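# Spread the towel flat beside the basket without moving it

## Task

Lay the towel flat on the table in a single layer. Every part of it must stay at least a finger's width from the table edge, at least two fingers' width from the basket's rim, and more than a hand's width from each arm's column. The basket must end upright with its entire base on the table, no more than three fingers' width from its starting spot, and turned about the same way as before. Release the towel and move the grippers away at the end. Anything that stays in place only because the robot is holding it does not count.

## Robot and tools

Robot: two arms, left_arm and right_arm, each with a parallel two-finger gripper. The fingers point along the gripper's own +z axis and close along its y axis. The reported gripper position is the point between the finger pads, about 1 cm behind the fingertips.

Frame: a single scene frame is shared by both arms. Its origin is on the table top midway between the arms. +z is up, +x points out over the table, and left_arm sits on the +y side. The names left and right do not refer to sides of a camera image. Reported hand positions can be somewhat off, more so at long reach.

Row format, used by both motion tools: one flat list of 16 numbers covering both arms, even if only one arm should move. Order: left x, y, z, qw, qx, qy, qz, opening, then right x, y, z, qw, qx, qy, qz, opening. x, y, z are an absolute target position in metres in the scene frame. The quaternion is an absolute target orientation, w first. Opening ranges from -1 (closed) to +1 (fully open, 0.093 m). To keep an arm still, repeat its last reported position and quaternion and its current opening. To hold an orientation steady, keep resending the same quaternion rather than copying the reported one, which drifts.

execute_actions(actions): a list of up to 15 actions, run in order. Each action is a table of up to 15 rows, and each row lasts one 1/30 s step. A table with fewer rows repeats its final row until all 15 steps are used. An empty list just returns the current state and images. A target more than 0.6 m from a gripper's current position, along any of that gripper's own axes, gets the action refused for both arms. If any action is malformed, or the first one fails this check against the last reported state, nothing in the call runs.

move(target, speed, blocking): target is one 16-number row of absolute poses. Each gripper travels in a straight line toward its pose, both paths finishing together, in 0.5 to 10 s. Longer paths are cut off at 10 s. speed is the top path speed in m/s, from 0.002 to 0.5 (default 0.25); turning is capped at twice that value in rad/s. Openings are applied at the start. Paths do not avoid obstacles or the other arm. A gripper may lag, drift off the line, or overshoot the speed, especially when its arm is nearly straight. Faster contact hits harder, and aiming past a surface presses harder. With blocking=false the call returns after 0.5 s while motion continues. Until a result shows the move has ended, other moves and execute_actions are refused, so call wait or stop first. The extra "move:" line reports the outcome (done, off_target, moving, held, fault) and any limits applied. paced means the sent pose was clipped. held means a check blocked some steps, after which the arm may jump faster than speed. Each gripper's distance from its pose is also given. If only one arm is named, the other one finished fine.

wait(seconds): 0 to 10 s. The scene runs while the arms hold their last commands. It returns early if a running move ends.

stop(): brakes a running move to rest. Braking needs room, more at high speed. The fingers are not stopped.

zoom_image(camera, region): a closer look at part of a camera's latest image. region is [x0, y0, x1, y1] in pixels from the top-left corner, at most 504 by 504. Cameras: cam_head_left, cam_head_right, cam_high, cam_left_wrist, cam_right_wrist, all 504x504.

finished_scene(scene): ends the current scene; pass its number. This cannot be undone, so only call it once the towel is flat, the basket is in place, and both grippers are open and away. A reply with no tool call also ends things.

Control behaviour: at each step the commanded pose is clipped to within 70 mm and 16 degrees of the measured pose. Position takes priority over orientation. A far target can therefore take several actions, and after an action an arm continues at most to its last clipped pose, so resend the remainder. Joint friction can leave a gripper up to about 31 mm short, and commands smaller than that may do nothing. Elbows stop just short of fully straight. A "Hand target" line shows the pose the controller is currently driving toward. A "pose unreachable" line means the clearance check altered or blocked that arm's command. Joint ranges (rad), from base to wrist: waist -2.618 to 3.054, shoulder 0 to 3.142, elbow 0 to 3.142, wrist pitch -1.571 to 1.571, wrist yaw -1.571 to 1.571, wrist roll -2.094 to 2.094.

Gripping: grip_measured is the finger motor position on the -1 to +1 scale. The pads meet near -0.94, and each mm of object width adds about 0.0208. Each gripper has a fixed reading bias of up to about 0.02. The fingers are spring-driven, so the reading keeps moving after the pads touch and barely shows contact. A command further below the contact reading gives more squeeze, up to about 50 to 62 N per pad. Thin items under about 5 mm, such as cloth, get less force. Keep sending the same closing number to keep holding. The last value in each arm's Joint positions list is the finger gap in metres, which is only accurate when nothing is between the pads.

Hazards: a brief tug may act on a held part, so grip firmly. Never let anything leave the table, as that fails the task. Do not let the arms collide or push on each other. Avoid drops, slams and hard pushes, and do not knock or drag the basket. Holding loads heats motors: MOTOR HOT warns at 75 °C, at 90 °C the arm stops for 10 s, and at 100 °C it goes limp and falls. FAULT and OVER-TEMPERATURE FAULT lines report such stops. The arms hold their last command while you are composing a reply, so do not leave a load hanging for long.

Each tool is called after "Request:" as name(argument=value, ...) on one line, values as JSON.

## Session

Request:
execute_actions(actions=[])

Scene clock: 0.00 s.
left_arm: end_effector_position=(+0.2371, +0.5256, +0.2241) grip_measured=+1.000 end_effector_quat_wxyz=(-0.280, +0.849, -0.324, +0.309) | right_arm: end_effector_position=(+0.3542, -0.5431, +0.2064) grip_measured=+0.996 end_effector_quat_wxyz=(+0.215, -0.211, +0.953, +0.046)
Joint positions: left_arm=[ 1.072  1.12   1.018 -0.679  0.385 -1.685  0.093] | right_arm=[-0.521  1.949  1.998 -1.411 -0.393 -1.071  0.093]
Joint velocities: left_arm=[-0.002 -0.002 -0.002  0.051 -0.022 -0.037  0.   ] | right_arm=[-0.002  0.002 -0.017 -0.037 -0.022 -0.095  0.   ]
Motor temperatures (°C, as the motors report them): left_arm=[27 28 27 29 29 30] | right_arm=[27 27 30 30 27 31]
Hand target (left_arm): +0.237, +0.526, +0.224; -0.280, +0.849, -0.324, +0.309
Hand target (right_arm): +0.354, -0.543, +0.206; +0.215, -0.211, +0.953, +0.046

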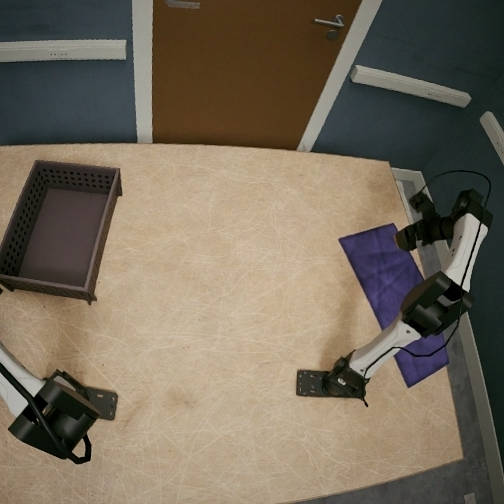

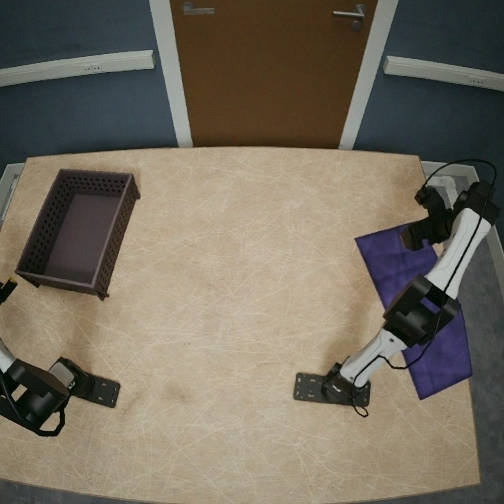

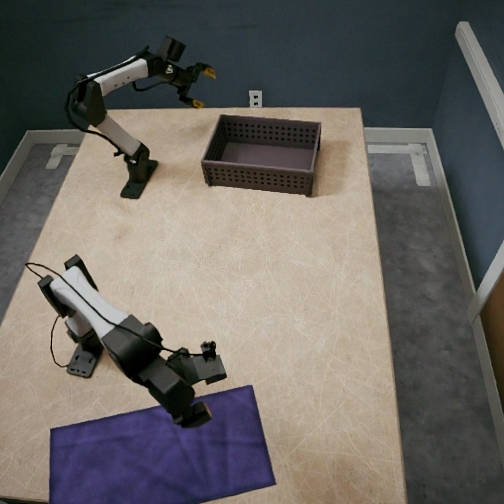

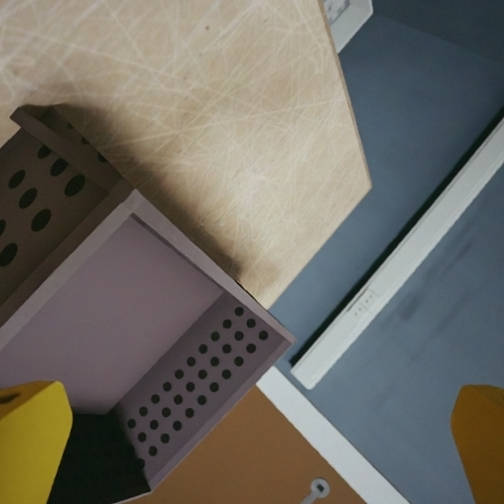

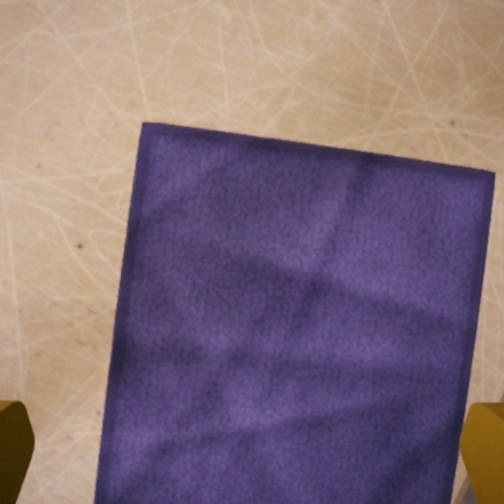

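Request:
move(target=[0.2371,0.5256,0.2241,-0.28,0.849,-0.324,0.309,1,0.35,-0.15,0.3,0.215,-0.211,0.953,0.046,1])

Request:
zoom_image(camera="cam_head_right", region=[300,150,504,450])

Scene clock: 2.67 s.
left_arm: end_effector_position=(+0.2371, +0.5256, +0.2241) grip_measured=+1.000 end_effector_quat_wxyz=(-0.280, +0.849, -0.324, +0.309) | right_arm: end_effector_position=(+0.3424, -0.1518, +0.2992) grip_measured=+0.996 end_effector_quat_wxyz=(+0.207, -0.218, +0.953, +0.037)
Joint positions: left_arm=[ 1.072  1.12   1.018 -0.679  0.385 -1.685  0.093] | right_arm=[ 0.672  1.851  2.262 -1.561  0.047  0.055  0.093]
Joint velocities: left_arm=[ 0.017  0.002  0.012 -0.037  0.007  0.022  0.   ] | right_arm=[ 0.012  0.022 -0.007 -0.095  0.051 -0.022 -0.001]
Motor temperatures (°C, as the motors report them): left_arm=[27 28 28 30 29 30] | right_arm=[27 28 30 31 27 31]
Hand target (left_arm): +0.237, +0.526, +0.224; -0.280, +0.849, -0.324, +0.309
Hand target (right_arm): +0.345, -0.151, +0.299; +0.206, -0.215, +0.954, +0.033
Off the commanded pose (left_arm): 0.000 m, 0 deg.
Off the commanded pose (right_arm): 0.008 m, 2 deg.
joint sent to its limit (right arm) — the command would take joint 4 (wrist pitch) past its lower limit, so that joint was sent only as far as its limit.
move: done

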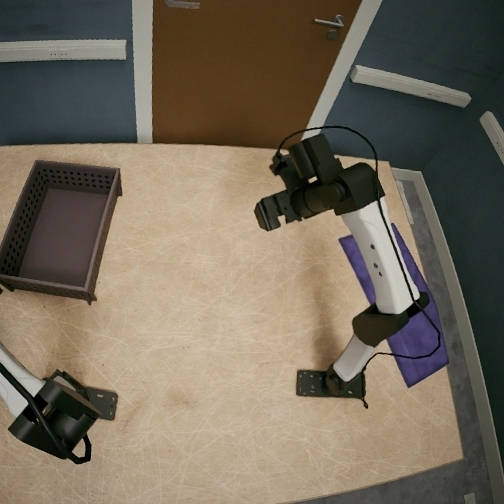

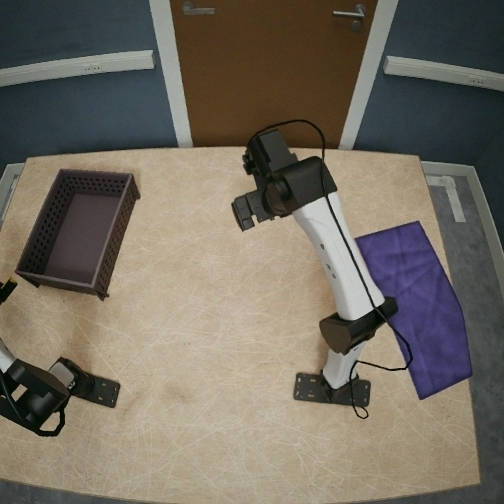

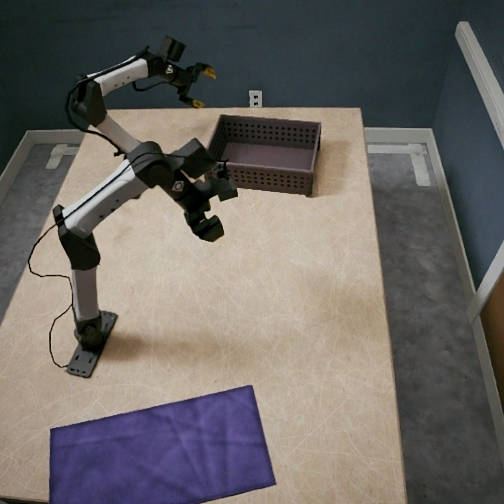

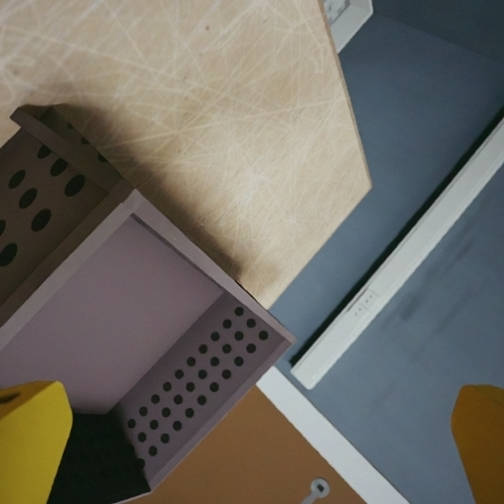

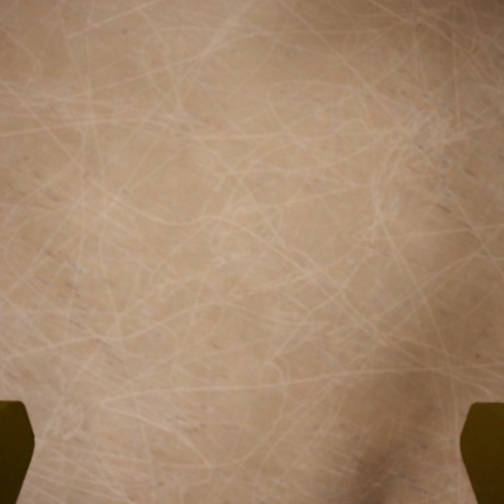

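Region (300, 150, 504, 450) of cam_head_right's 504x504 image, scaled by 1.680, with more detail than that image has; it fills the left 343 columns of this view, and the rest is white.

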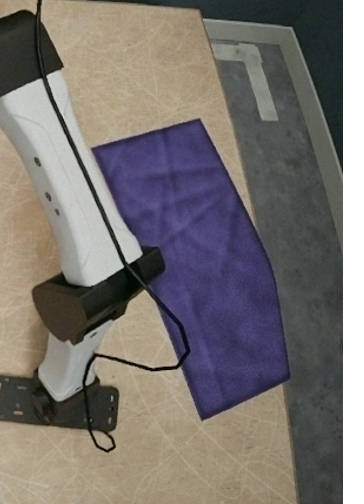

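Request:
move(target=[0.2371,0.5256,0.2241,-0.28,0.849,-0.324,0.309,1,0.12,-0.58,0.27,0,0,1,0,1])

Scene clock: 5.70 s.
left_arm: end_effector_position=(+0.2371, +0.5256, +0.2241) grip_measured=+1.000 end_effector_quat_wxyz=(-0.280, +0.849, -0.324, +0.309) | right_arm: end_effector_position=(+0.1282, -0.5792, +0.2666) grip_measured=+0.996 end_effector_quat_wxyz=(+0.087, +0.008, +0.990, -0.110)
Joint positions: left_arm=[ 1.072  1.12   1.018 -0.679  0.385 -1.685  0.093] | right_arm=[-0.947  1.452  1.726 -1.569 -0.053 -1.08   0.093]
Joint velocities: left_arm=[ 0.007  0.017 -0.012 -0.022 -0.037  0.007  0.   ] | right_arm=[-0.007  0.007 -0.007 -0.007  0.022 -0.051  0.001]
Motor temperatures (°C, as the motors report them): left_arm=[27 29 29 31 29 30] | right_arm=[27 28 30 31 27 31]
Hand target (left_arm): +0.237, +0.526, +0.224; -0.280, +0.849, -0.324, +0.309
Hand target (right_arm): +0.128, -0.583, +0.271; +0.084, +0.005, +0.990, -0.117
Off the commanded pose (left_arm): 0.000 m, 0 deg.
Off the commanded pose (right_arm): 0.009 m, 16 deg; orientation clipped at the last step of the last action.
joint sent to its limit (right arm) — the command would take joint 4 (wrist pitch) past its lower limit, so that joint was sent only as far as its limit.
move: off_target (right_arm); limits=paced

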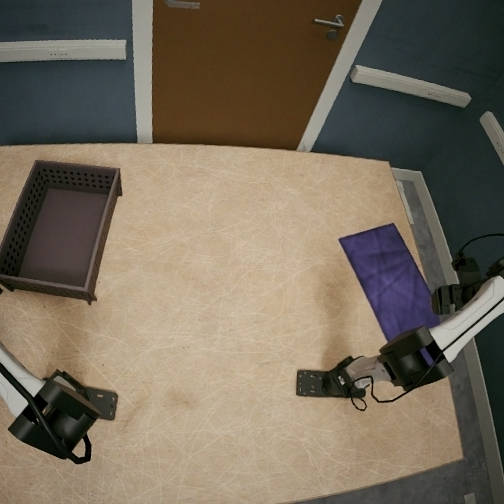

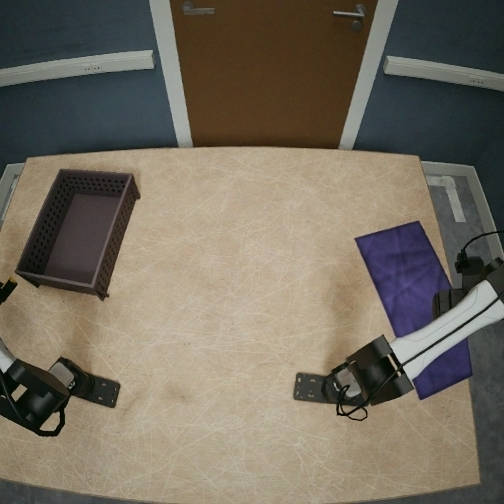

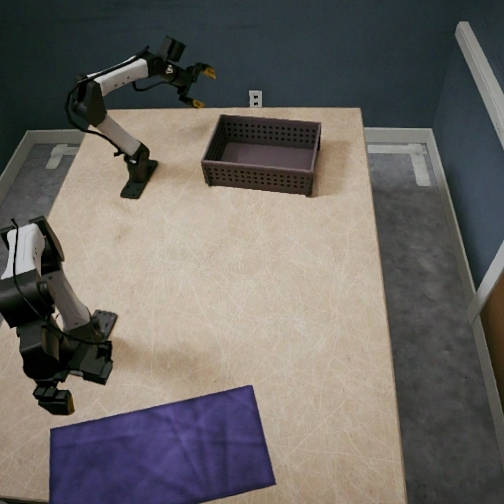

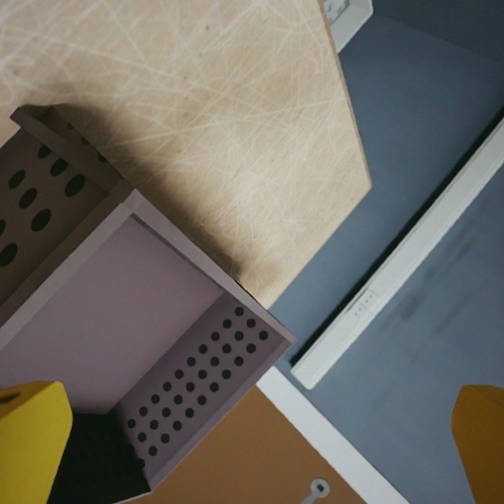

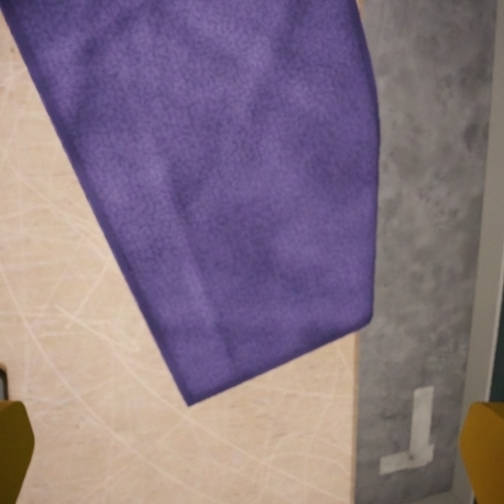

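Request:
move(target=[0.2371,0.5256,0.2241,-0.28,0.849,-0.324,0.309,1,0.4,-0.47,0.12,0,0.537,0.843,0,1])

Scene clock: 9.50 s.
left_arm: end_effector_position=(+0.2371, +0.5256, +0.2241) grip_measured=+1.000 end_effector_quat_wxyz=(-0.280, +0.849, -0.324, +0.309) | right_arm: end_effector_position=(+0.3901, -0.4686, +0.1187) grip_measured=+0.996 end_effector_quat_wxyz=(-0.003, +0.537, +0.843, -0.014)
Joint positions: left_arm=[ 1.072  1.12   1.018 -0.679  0.385 -1.685  0.093] | right_arm=[-0.153  2.16   2.031 -1.454  0.025  0.825  0.093]
Joint velocities: left_arm=[-0.002 -0.002  0.002 -0.066  0.007  0.022  0.   ] | right_arm=[ 0.017 -0.012  0.007  0.066 -0.007  0.037 -0.001]
Motor temperatures (°C, as the motors report them): left_arm=[27 29 29 32 29 30] | right_arm=[27 29 31 31 27 31]
Hand target (left_arm): +0.237, +0.526, +0.224; -0.280, +0.849, -0.324, +0.309
Hand target (right_arm): +0.394, -0.465, +0.119; -0.004, +0.538, +0.843, -0.009
Off the commanded pose (left_arm): 0.000 m, 0 deg.
Off the commanded pose (right_arm): 0.010 m, 2 deg.
move: done

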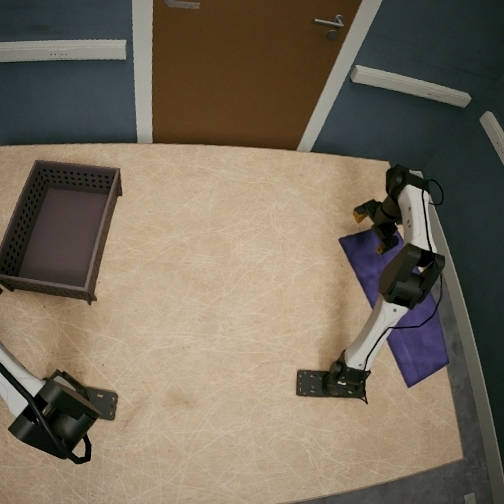

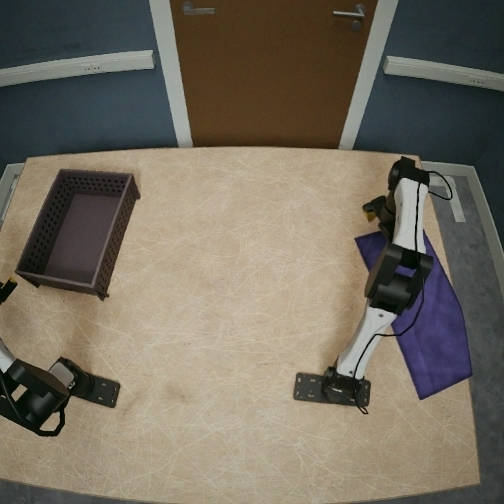

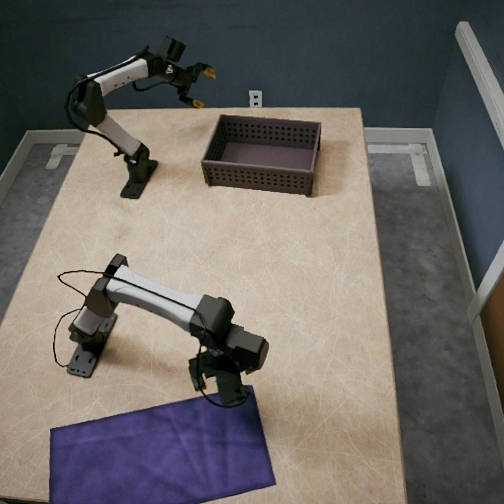

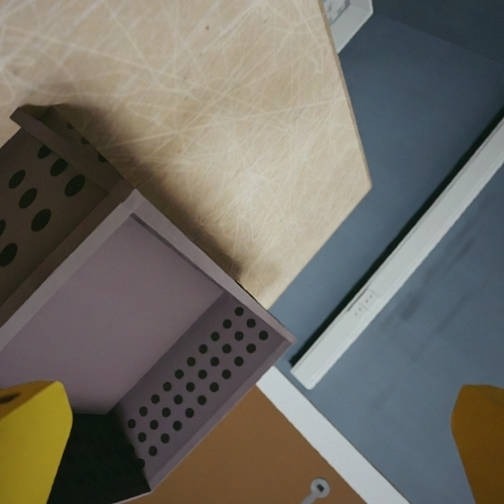

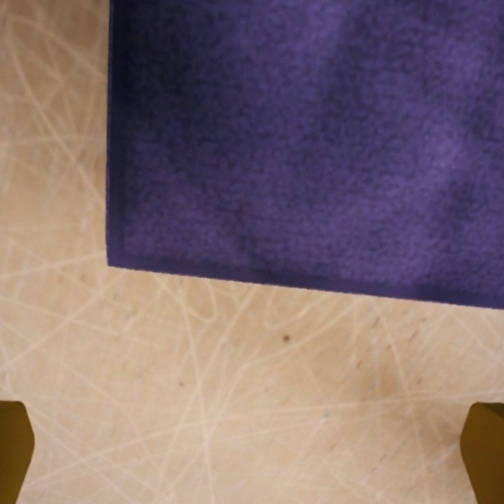

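Request:
move(target=[0.2371,0.5256,0.2241,-0.28,0.849,-0.324,0.309,1,0.47,-0.55,0.06,0,0.537,0.843,0,1])

Scene clock: 11.17 s.
left_arm: end_effector_position=(+0.2371, +0.5256, +0.2241) grip_measured=+1.000 end_effector_quat_wxyz=(-0.280, +0.849, -0.324, +0.309) | right_arm: end_effector_position=(+0.4711, -0.5474, +0.0562) grip_measured=+0.996 end_effector_quat_wxyz=(+0.036, +0.538, +0.842, +0.003)
Joint positions: left_arm=[ 1.072  1.12   1.018 -0.679  0.385 -1.685  0.093] | right_arm=[-0.256  2.714  2.775 -1.561  0.006  0.723  0.093]
Joint velocities: left_arm=[-0.002  0.007 -0.007 -0.007 -0.022 -0.007  0.   ] | right_arm=[ 0.012 -0.022 -0.007 -0.051  0.007 -0.037  0.   ]
Motor temperatures (°C, as the motors report them): left_arm=[27 29 30 32 29 30] | right_arm=[27 29 31 31 27 31]
Hand target (left_arm): +0.237, +0.526, +0.224; -0.280, +0.849, -0.324, +0.309
Hand target (right_arm): +0.471, -0.548, +0.059; +0.038, +0.537, +0.843, +0.007
Off the commanded pose (left_arm): 0.000 m, 0 deg.
Off the commanded pose (right_arm): 0.005 m, 4 deg.
joint sent to its limit (right arm) — the command would take joint 4 (wrist pitch) past its lower limit, so that joint was sent only as far as its limit.
move: off_target (right_arm)

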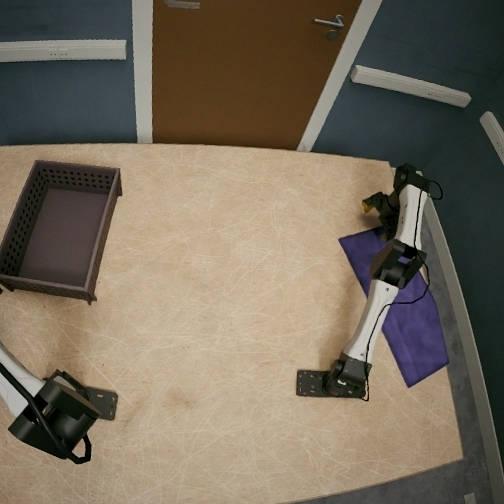

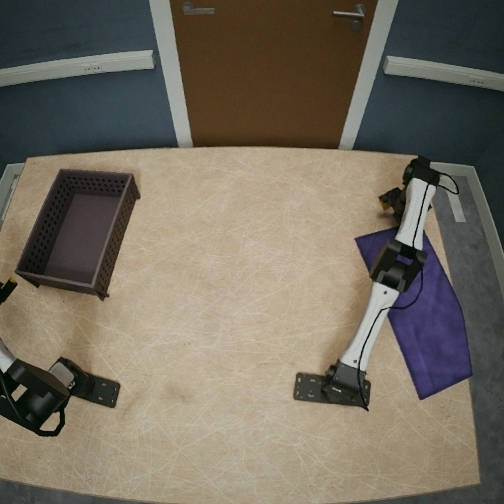

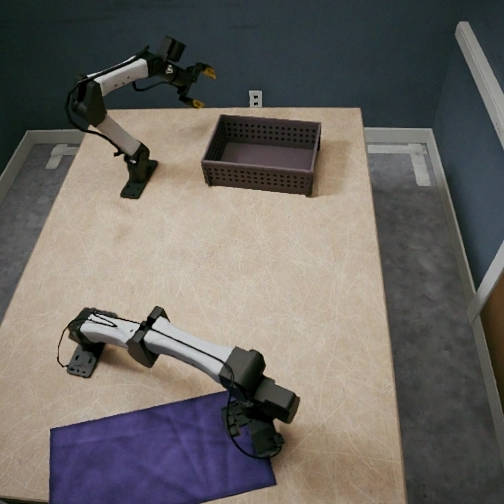

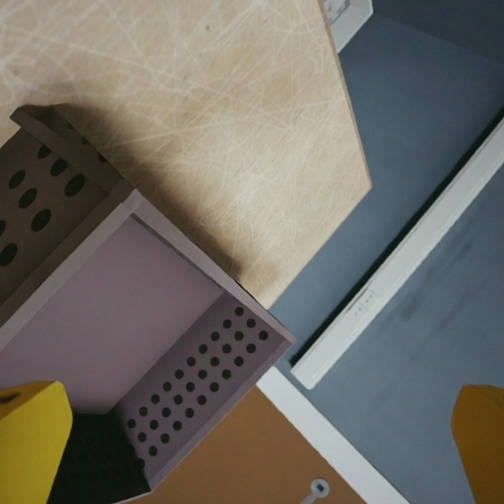

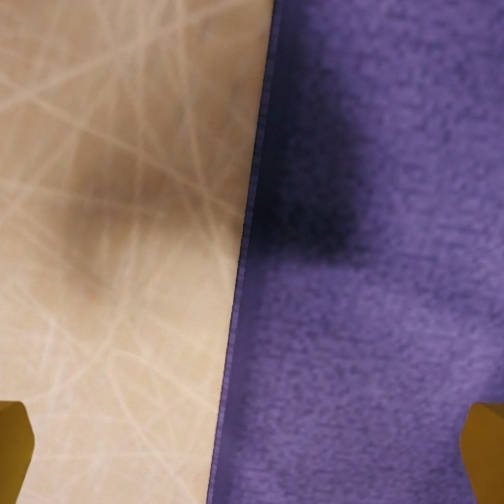

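Request:
move(target=[0.2371,0.5256,0.2241,-0.28,0.849,-0.324,0.309,1,0.455,-0.555,0.008,0,0.537,0.843,0,1], speed=0.08)

Request:
move(target=[0.2371,0.5256,0.2241,-0.28,0.849,-0.324,0.309,1,0.455,-0.555,0.004,0,0.537,0.843,0,-1], speed=0.08)

Request:
move(target=[0.2371,0.5256,0.2241,-0.28,0.849,-0.324,0.309,1,0.46,-0.5,0.05,0,0.537,0.843,0,-1], speed=0.08)

Scene clock: 12.47 s.
left_arm: end_effector_position=(+0.2371, +0.5256, +0.2241) grip_measured=+1.000 end_effector_quat_wxyz=(-0.280, +0.849, -0.324, +0.309) | right_arm: end_effector_position=(+0.4556, -0.5493, +0.0098) grip_measured=+0.996 end_effector_quat_wxyz=(-0.004, +0.536, +0.844, -0.002)
Joint positions: left_arm=[ 1.072  1.12   1.018 -0.679  0.385 -1.685  0.093] | right_arm=[-0.273  2.674  2.512 -1.418  0.003  0.7    0.093]
Joint velocities: left_arm=[-0.007  0.012 -0.002  0.022  0.007 -0.081  0.   ] | right_arm=[ 0.007 -0.007 -0.007  0.007 -0.066 -0.051  0.001]
Motor temperatures (°C, as the motors report them): left_arm=[27 29 30 33 29 30] | right_arm=[27 31 31 31 27 31]
Hand target (left_arm): +0.237, +0.526, +0.224; -0.280, +0.849, -0.324, +0.309
Hand target (right_arm): +0.454, -0.554, +0.008; -0.001, +0.537, +0.843, +0.000
Off the commanded pose (left_arm): 0.000 m, 0 deg.
Off the commanded pose (right_arm): 0.006 m, 1 deg.
move: done

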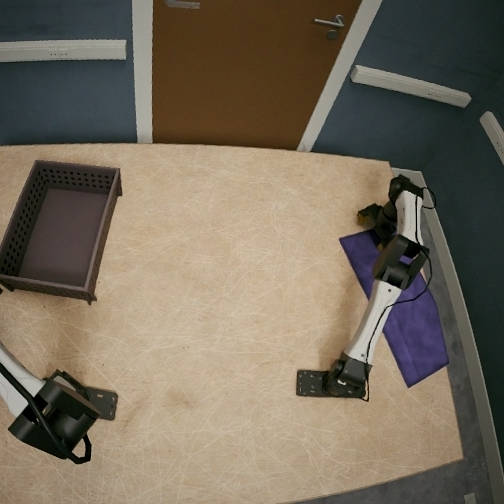

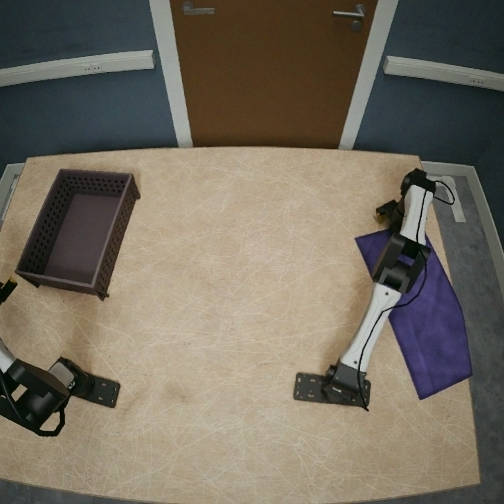

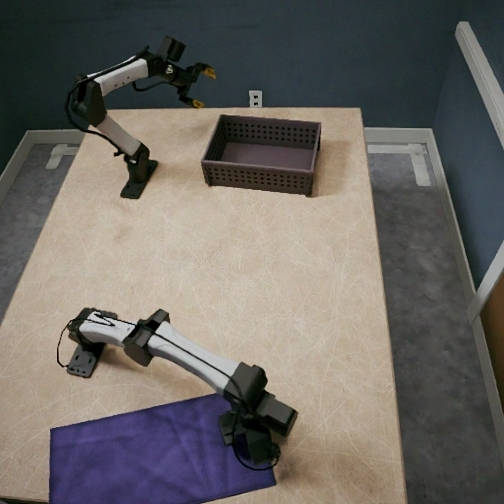

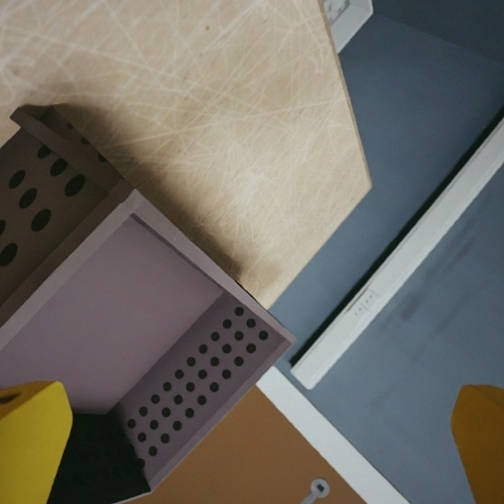

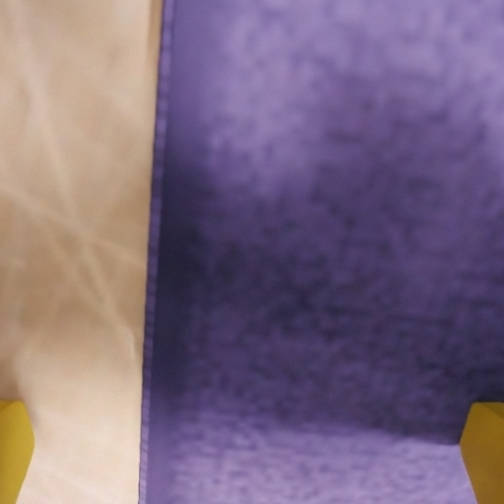

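Scene clock: 13.17 s.
left_arm: end_effector_position=(+0.2371, +0.5256, +0.2241) grip_measured=+1.000 end_effector_quat_wxyz=(-0.280, +0.849, -0.324, +0.309) | right_arm: end_effector_position=(+0.4566, -0.5500, +0.0107) grip_measured=-0.982 end_effector_quat_wxyz=(-0.001, +0.535, +0.845, -0.002)
Joint positions: left_arm=[ 1.072  1.12   1.018 -0.679  0.385 -1.685  0.093] | right_arm=[-0.273  2.672  2.512 -1.413  0.004  0.7    0.   ]
Joint velocities: left_arm=[-0.002  0.012 -0.007 -0.037  0.037 -0.022  0.   ] | right_arm=[ 0.002 -0.017  0.027  0.007 -0.037  0.007  0.   ]
Motor temperatures (°C, as the motors report them): left_arm=[27 29 30 33 29 30] | right_arm=[27 31 31 31 27 31]
Hand target (left_arm): +0.237, +0.526, +0.224; -0.280, +0.849, -0.324, +0.309
Hand target (right_arm): +0.455, -0.555, +0.004; -0.001, +0.537, +0.843, -0.000
Off the commanded pose (left_arm): 0.000 m, 0 deg.
Off the commanded pose (right_arm): 0.009 m, 0 deg.
move: done

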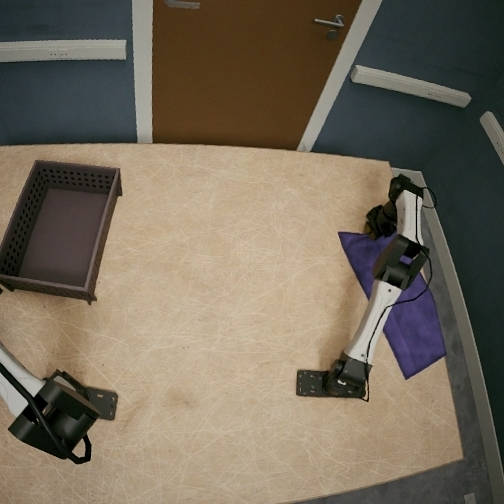

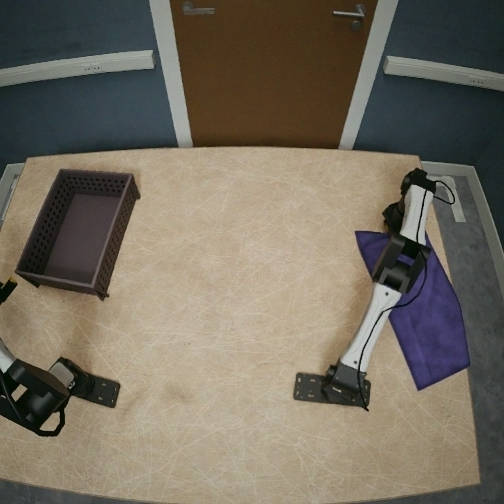

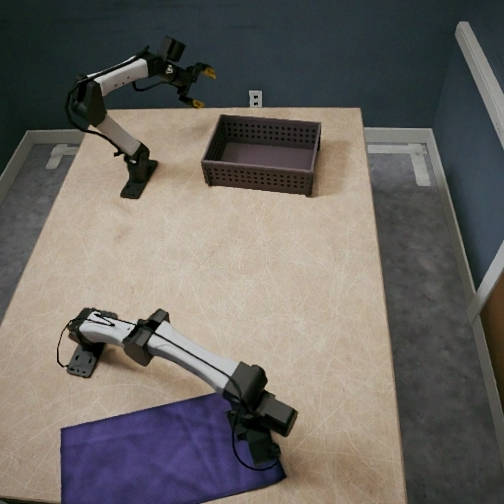

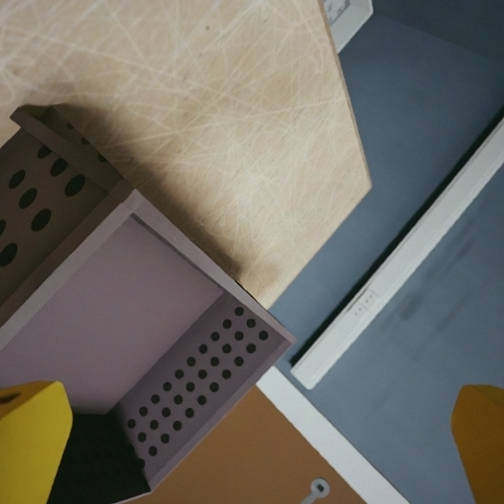

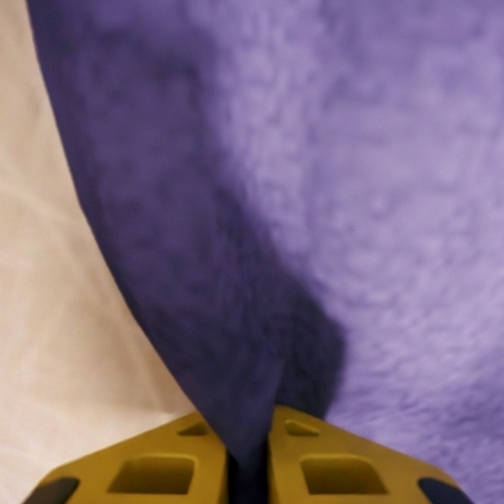

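Scene clock: 14.30 s.
left_arm: end_effector_position=(+0.2371, +0.5256, +0.2241) grip_measured=+1.000 end_effector_quat_wxyz=(-0.280, +0.849, -0.324, +0.309) | right_arm: end_effector_position=(+0.4648, -0.5070, +0.0495) grip_measured=-0.982 end_effector_quat_wxyz=(+0.010, +0.537, +0.844, +0.000)
Joint positions: left_arm=[ 1.072  1.12   1.018 -0.679  0.385 -1.685  0.093] | right_arm=[-0.187  2.579  2.489 -1.461  0.004  0.789  0.   ]
Joint velocities: left_arm=[ 0.007 -0.017 -0.002 -0.007 -0.051 -0.037  0.   ] | right_arm=[-0.012 -0.007 -0.037  0.007  0.066  0.022  0.   ]
Motor temperatures (°C, as the motors report them): left_arm=[27 29 30 33 29 30] | right_arm=[27 32 32 31 27 31]
Hand target (left_arm): +0.237, +0.526, +0.224; -0.280, +0.849, -0.324, +0.309
Hand target (right_arm): +0.460, -0.501, +0.050; -0.001, +0.537, +0.843, -0.002
Off the commanded pose (left_arm): 0.000 m, 0 deg.
Off the commanded pose (right_arm): 0.008 m, 1 deg.
move: done

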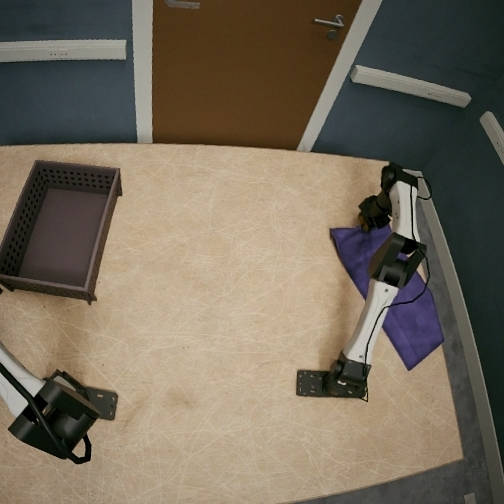

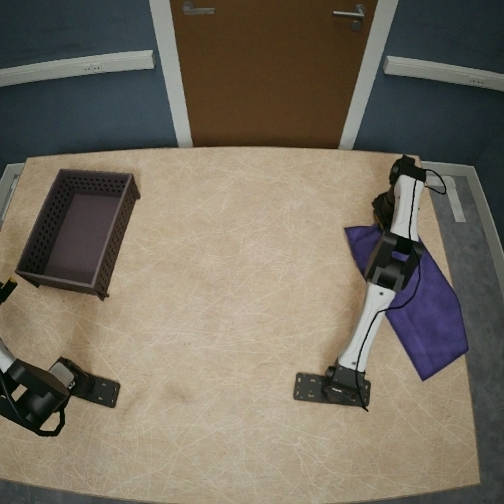

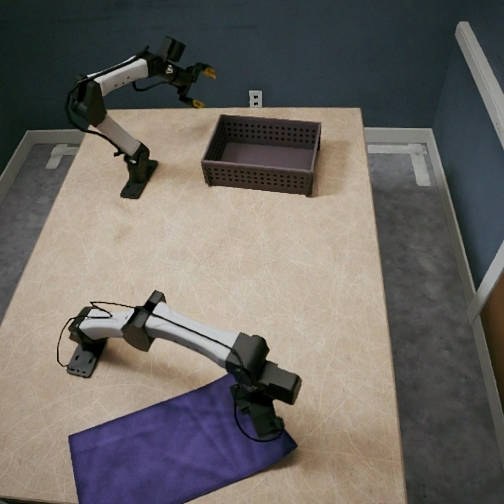

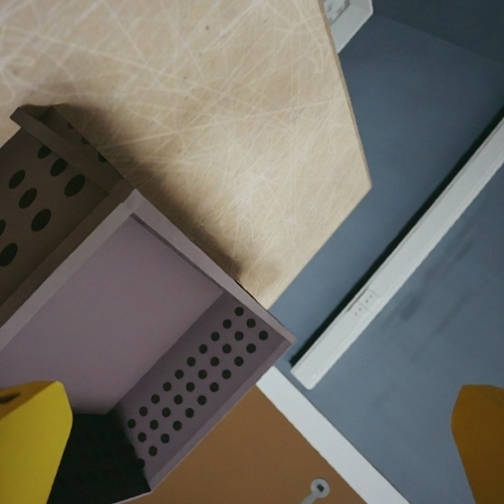

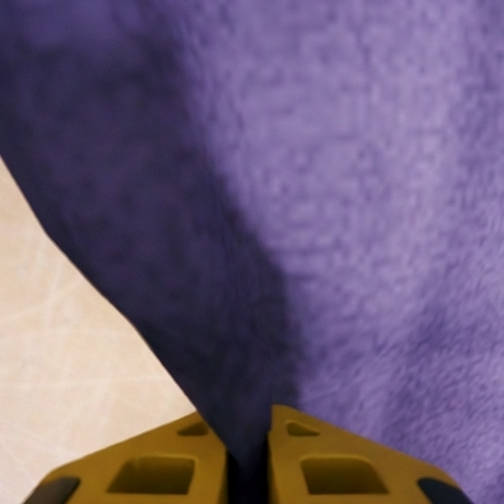

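Request:
move(target=[0.2371,0.5256,0.2241,-0.28,0.849,-0.324,0.309,1,0.47,-0.3,0.04,0,0.42,0.907,0,-1], speed=0.12)

Request:
move(target=[0.2371,0.5256,0.2241,-0.28,0.849,-0.324,0.309,1,0.42,-0.1,0.04,0,0.3,0.954,0,-1], speed=0.12)

Request:
move(target=[0.2371,0.5256,0.2241,-0.28,0.849,-0.324,0.309,1,0.36,0.0,0.04,0,0.2,0.98,0,-1], speed=0.12)

Scene clock: 16.67 s.
left_arm: end_effector_position=(+0.2371, +0.5256, +0.2241) grip_measured=+1.000 end_effector_quat_wxyz=(-0.280, +0.849, -0.324, +0.309) | right_arm: end_effector_position=(+0.4653, -0.3017, +0.0408) grip_measured=-0.982 end_effector_quat_wxyz=(-0.002, +0.417, +0.909, -0.004)
Joint positions: left_arm=[ 1.072  1.12   1.018 -0.679  0.385 -1.685  0.093] | right_arm=[ 0.237  2.427  2.174 -1.325  0.005  0.94   0.   ]
Joint velocities: left_arm=[-0.002 -0.007  0.002 -0.022 -0.007 -0.007  0.   ] | right_arm=[ 0.007 -0.012  0.012  0.022  0.066 -0.11   0.   ]
Motor temperatures (°C, as the motors report them): left_arm=[27 29 31 34 29 30] | right_arm=[27 34 32 31 27 31]
Hand target (left_arm): +0.237, +0.526, +0.224; -0.280, +0.849, -0.324, +0.309
Hand target (right_arm): +0.465, -0.302, +0.040; -0.000, +0.420, +0.907, -0.006
Off the commanded pose (left_arm): 0.000 m, 0 deg.
Off the commanded pose (right_arm): 0.005 m, 1 deg.
move: done

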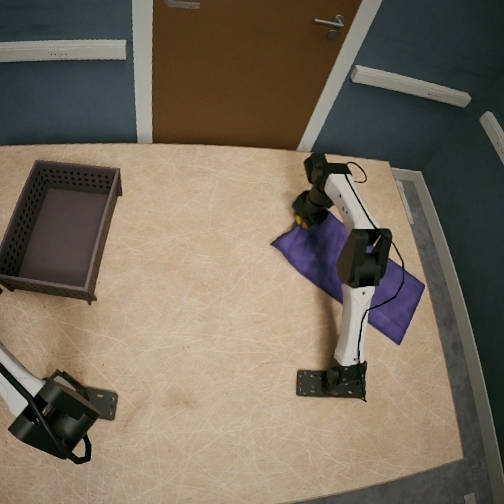

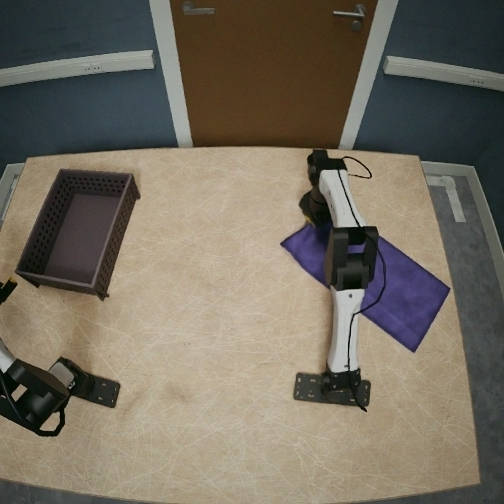

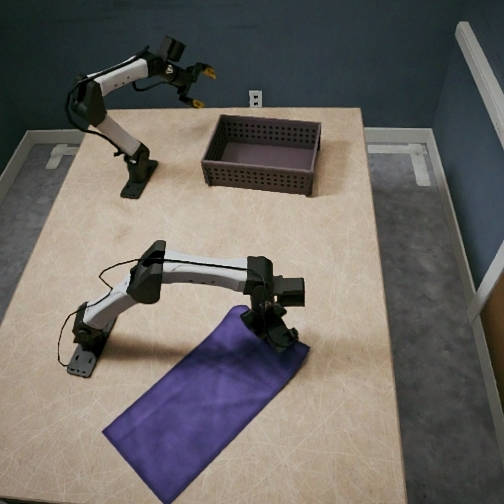

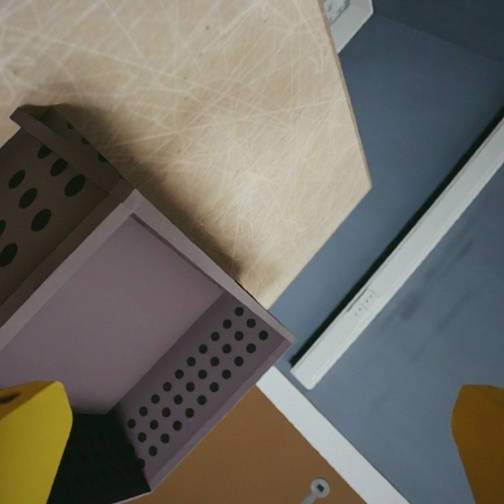

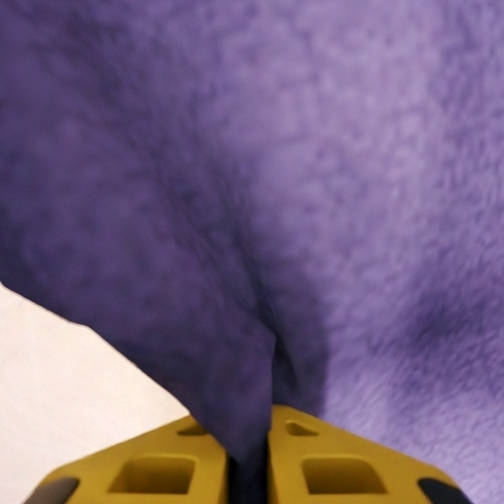

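Scene clock: 18.80 s.
left_arm: end_effector_position=(+0.2371, +0.5256, +0.2241) grip_measured=+1.000 end_effector_quat_wxyz=(-0.280, +0.849, -0.324, +0.309) | right_arm: end_effector_position=(+0.4161, -0.1039, +0.0411) grip_measured=-0.982 end_effector_quat_wxyz=(+0.002, +0.297, +0.955, -0.002)
Joint positions: left_arm=[ 1.072  1.12   1.018 -0.679  0.385 -1.685  0.093] | right_arm=[ 0.669  2.48   2.27  -1.361  0.005  1.115  0.   ]
Joint velocities: left_arm=[-0.007  0.007  0.002  0.022 -0.037  0.037  0.   ] | right_arm=[-0.022  0.012  0.022 -0.066  0.007  0.007  0.   ]
Motor temperatures (°C, as the motors report them): left_arm=[27 29 31 34 29 30] | right_arm=[27 35 32 31 27 31]
Hand target (left_arm): +0.237, +0.526, +0.224; -0.280, +0.849, -0.324, +0.309
Hand target (right_arm): +0.417, -0.103, +0.040; +0.002, +0.300, +0.954, -0.006
Off the commanded pose (left_arm): 0.000 m, 0 deg.
Off the commanded pose (right_arm): 0.006 m, 0 deg.
move: done

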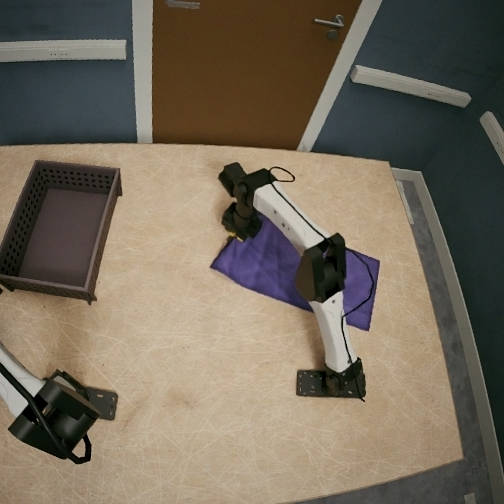

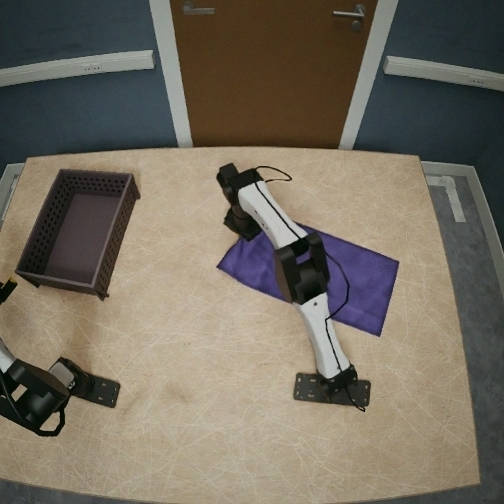

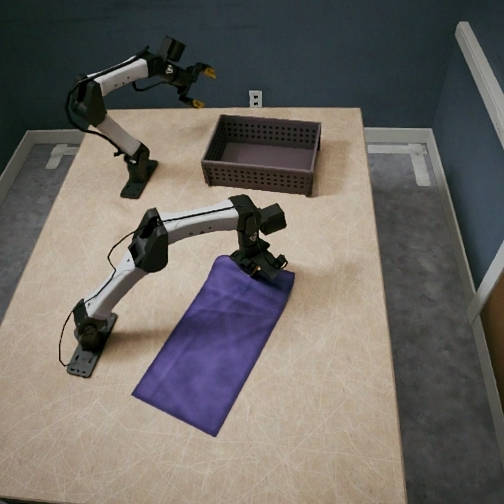

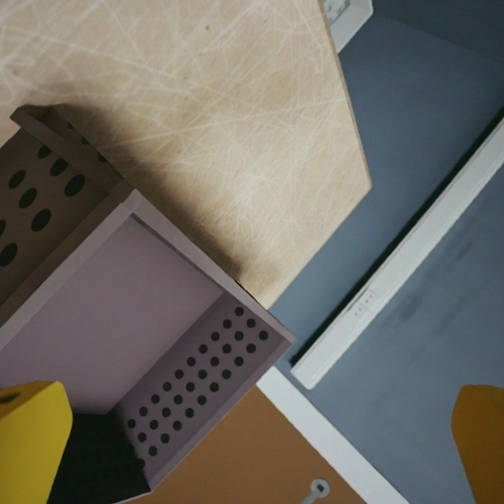

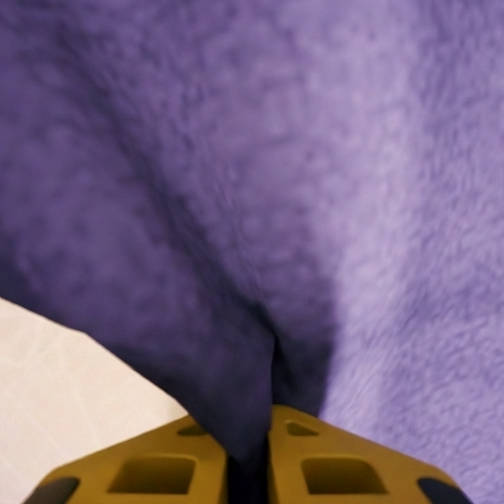

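Scene clock: 20.17 s.
left_arm: end_effector_position=(+0.2371, +0.5256, +0.2241) grip_measured=+1.000 end_effector_quat_wxyz=(-0.280, +0.849, -0.324, +0.309) | right_arm: end_effector_position=(+0.3591, -0.0025, +0.0415) grip_measured=-0.982 end_effector_quat_wxyz=(+0.004, +0.197, +0.980, +0.001)
Joint positions: left_arm=[ 1.072  1.12   1.018 -0.679  0.385 -1.685  0.093] | right_arm=[ 0.907  2.568  2.436 -1.433  0.005  1.145  0.   ]
Joint velocities: left_arm=[-0.012  0.007  0.002 -0.007  0.022 -0.11   0.   ] | right_arm=[ 0.002 -0.017 -0.002 -0.037 -0.11  -0.051  0.   ]
Motor temperatures (°C, as the motors report them): left_arm=[27 29 31 34 29 30] | right_arm=[27 35 32 31 27 31]
Hand target (left_arm): +0.237, +0.526, +0.224; -0.280, +0.849, -0.324, +0.309
Hand target (right_arm): +0.359, -0.002, +0.040; +0.002, +0.200, +0.980, -0.002
Off the commanded pose (left_arm): 0.000 m, 0 deg.
Off the commanded pose (right_arm): 0.003 m, 1 deg.
move: done

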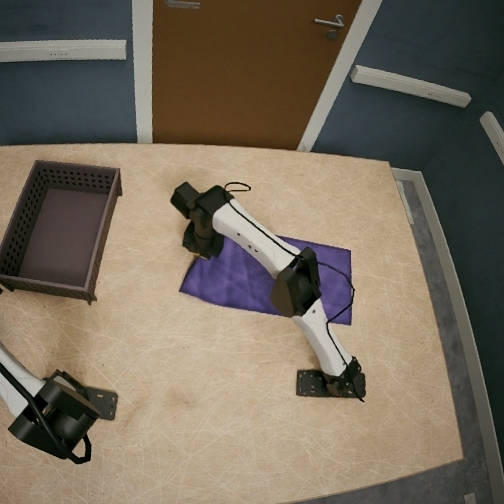

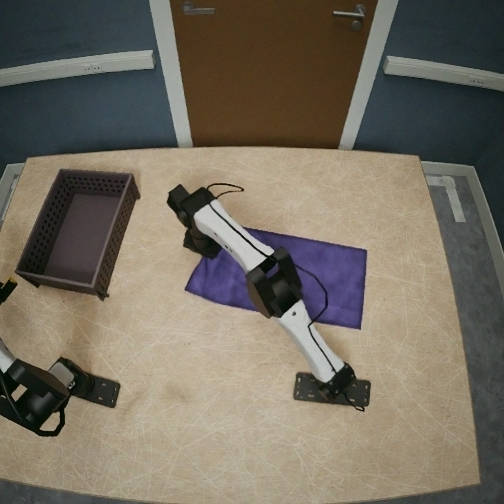

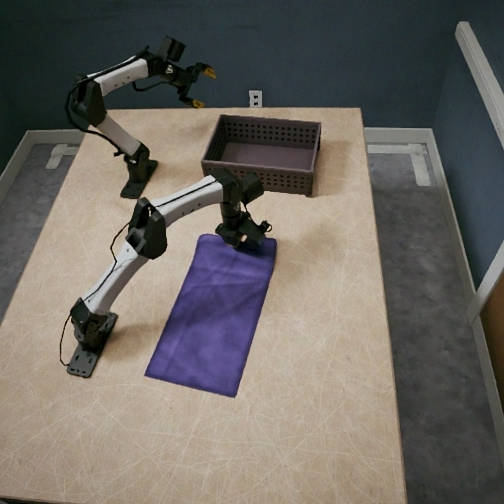

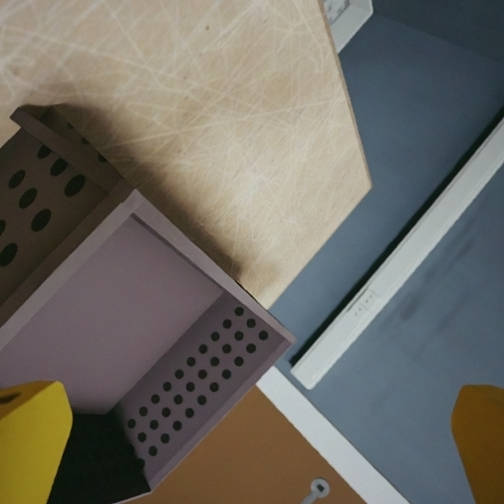

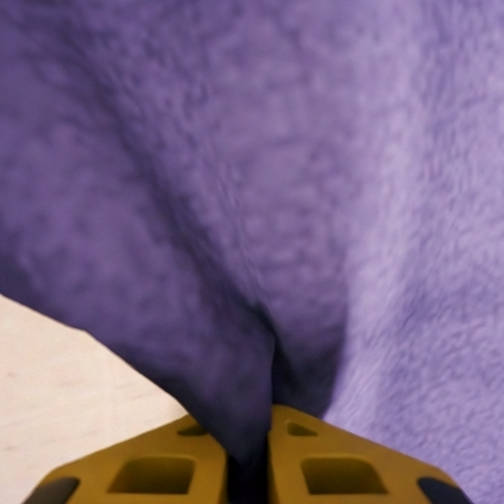

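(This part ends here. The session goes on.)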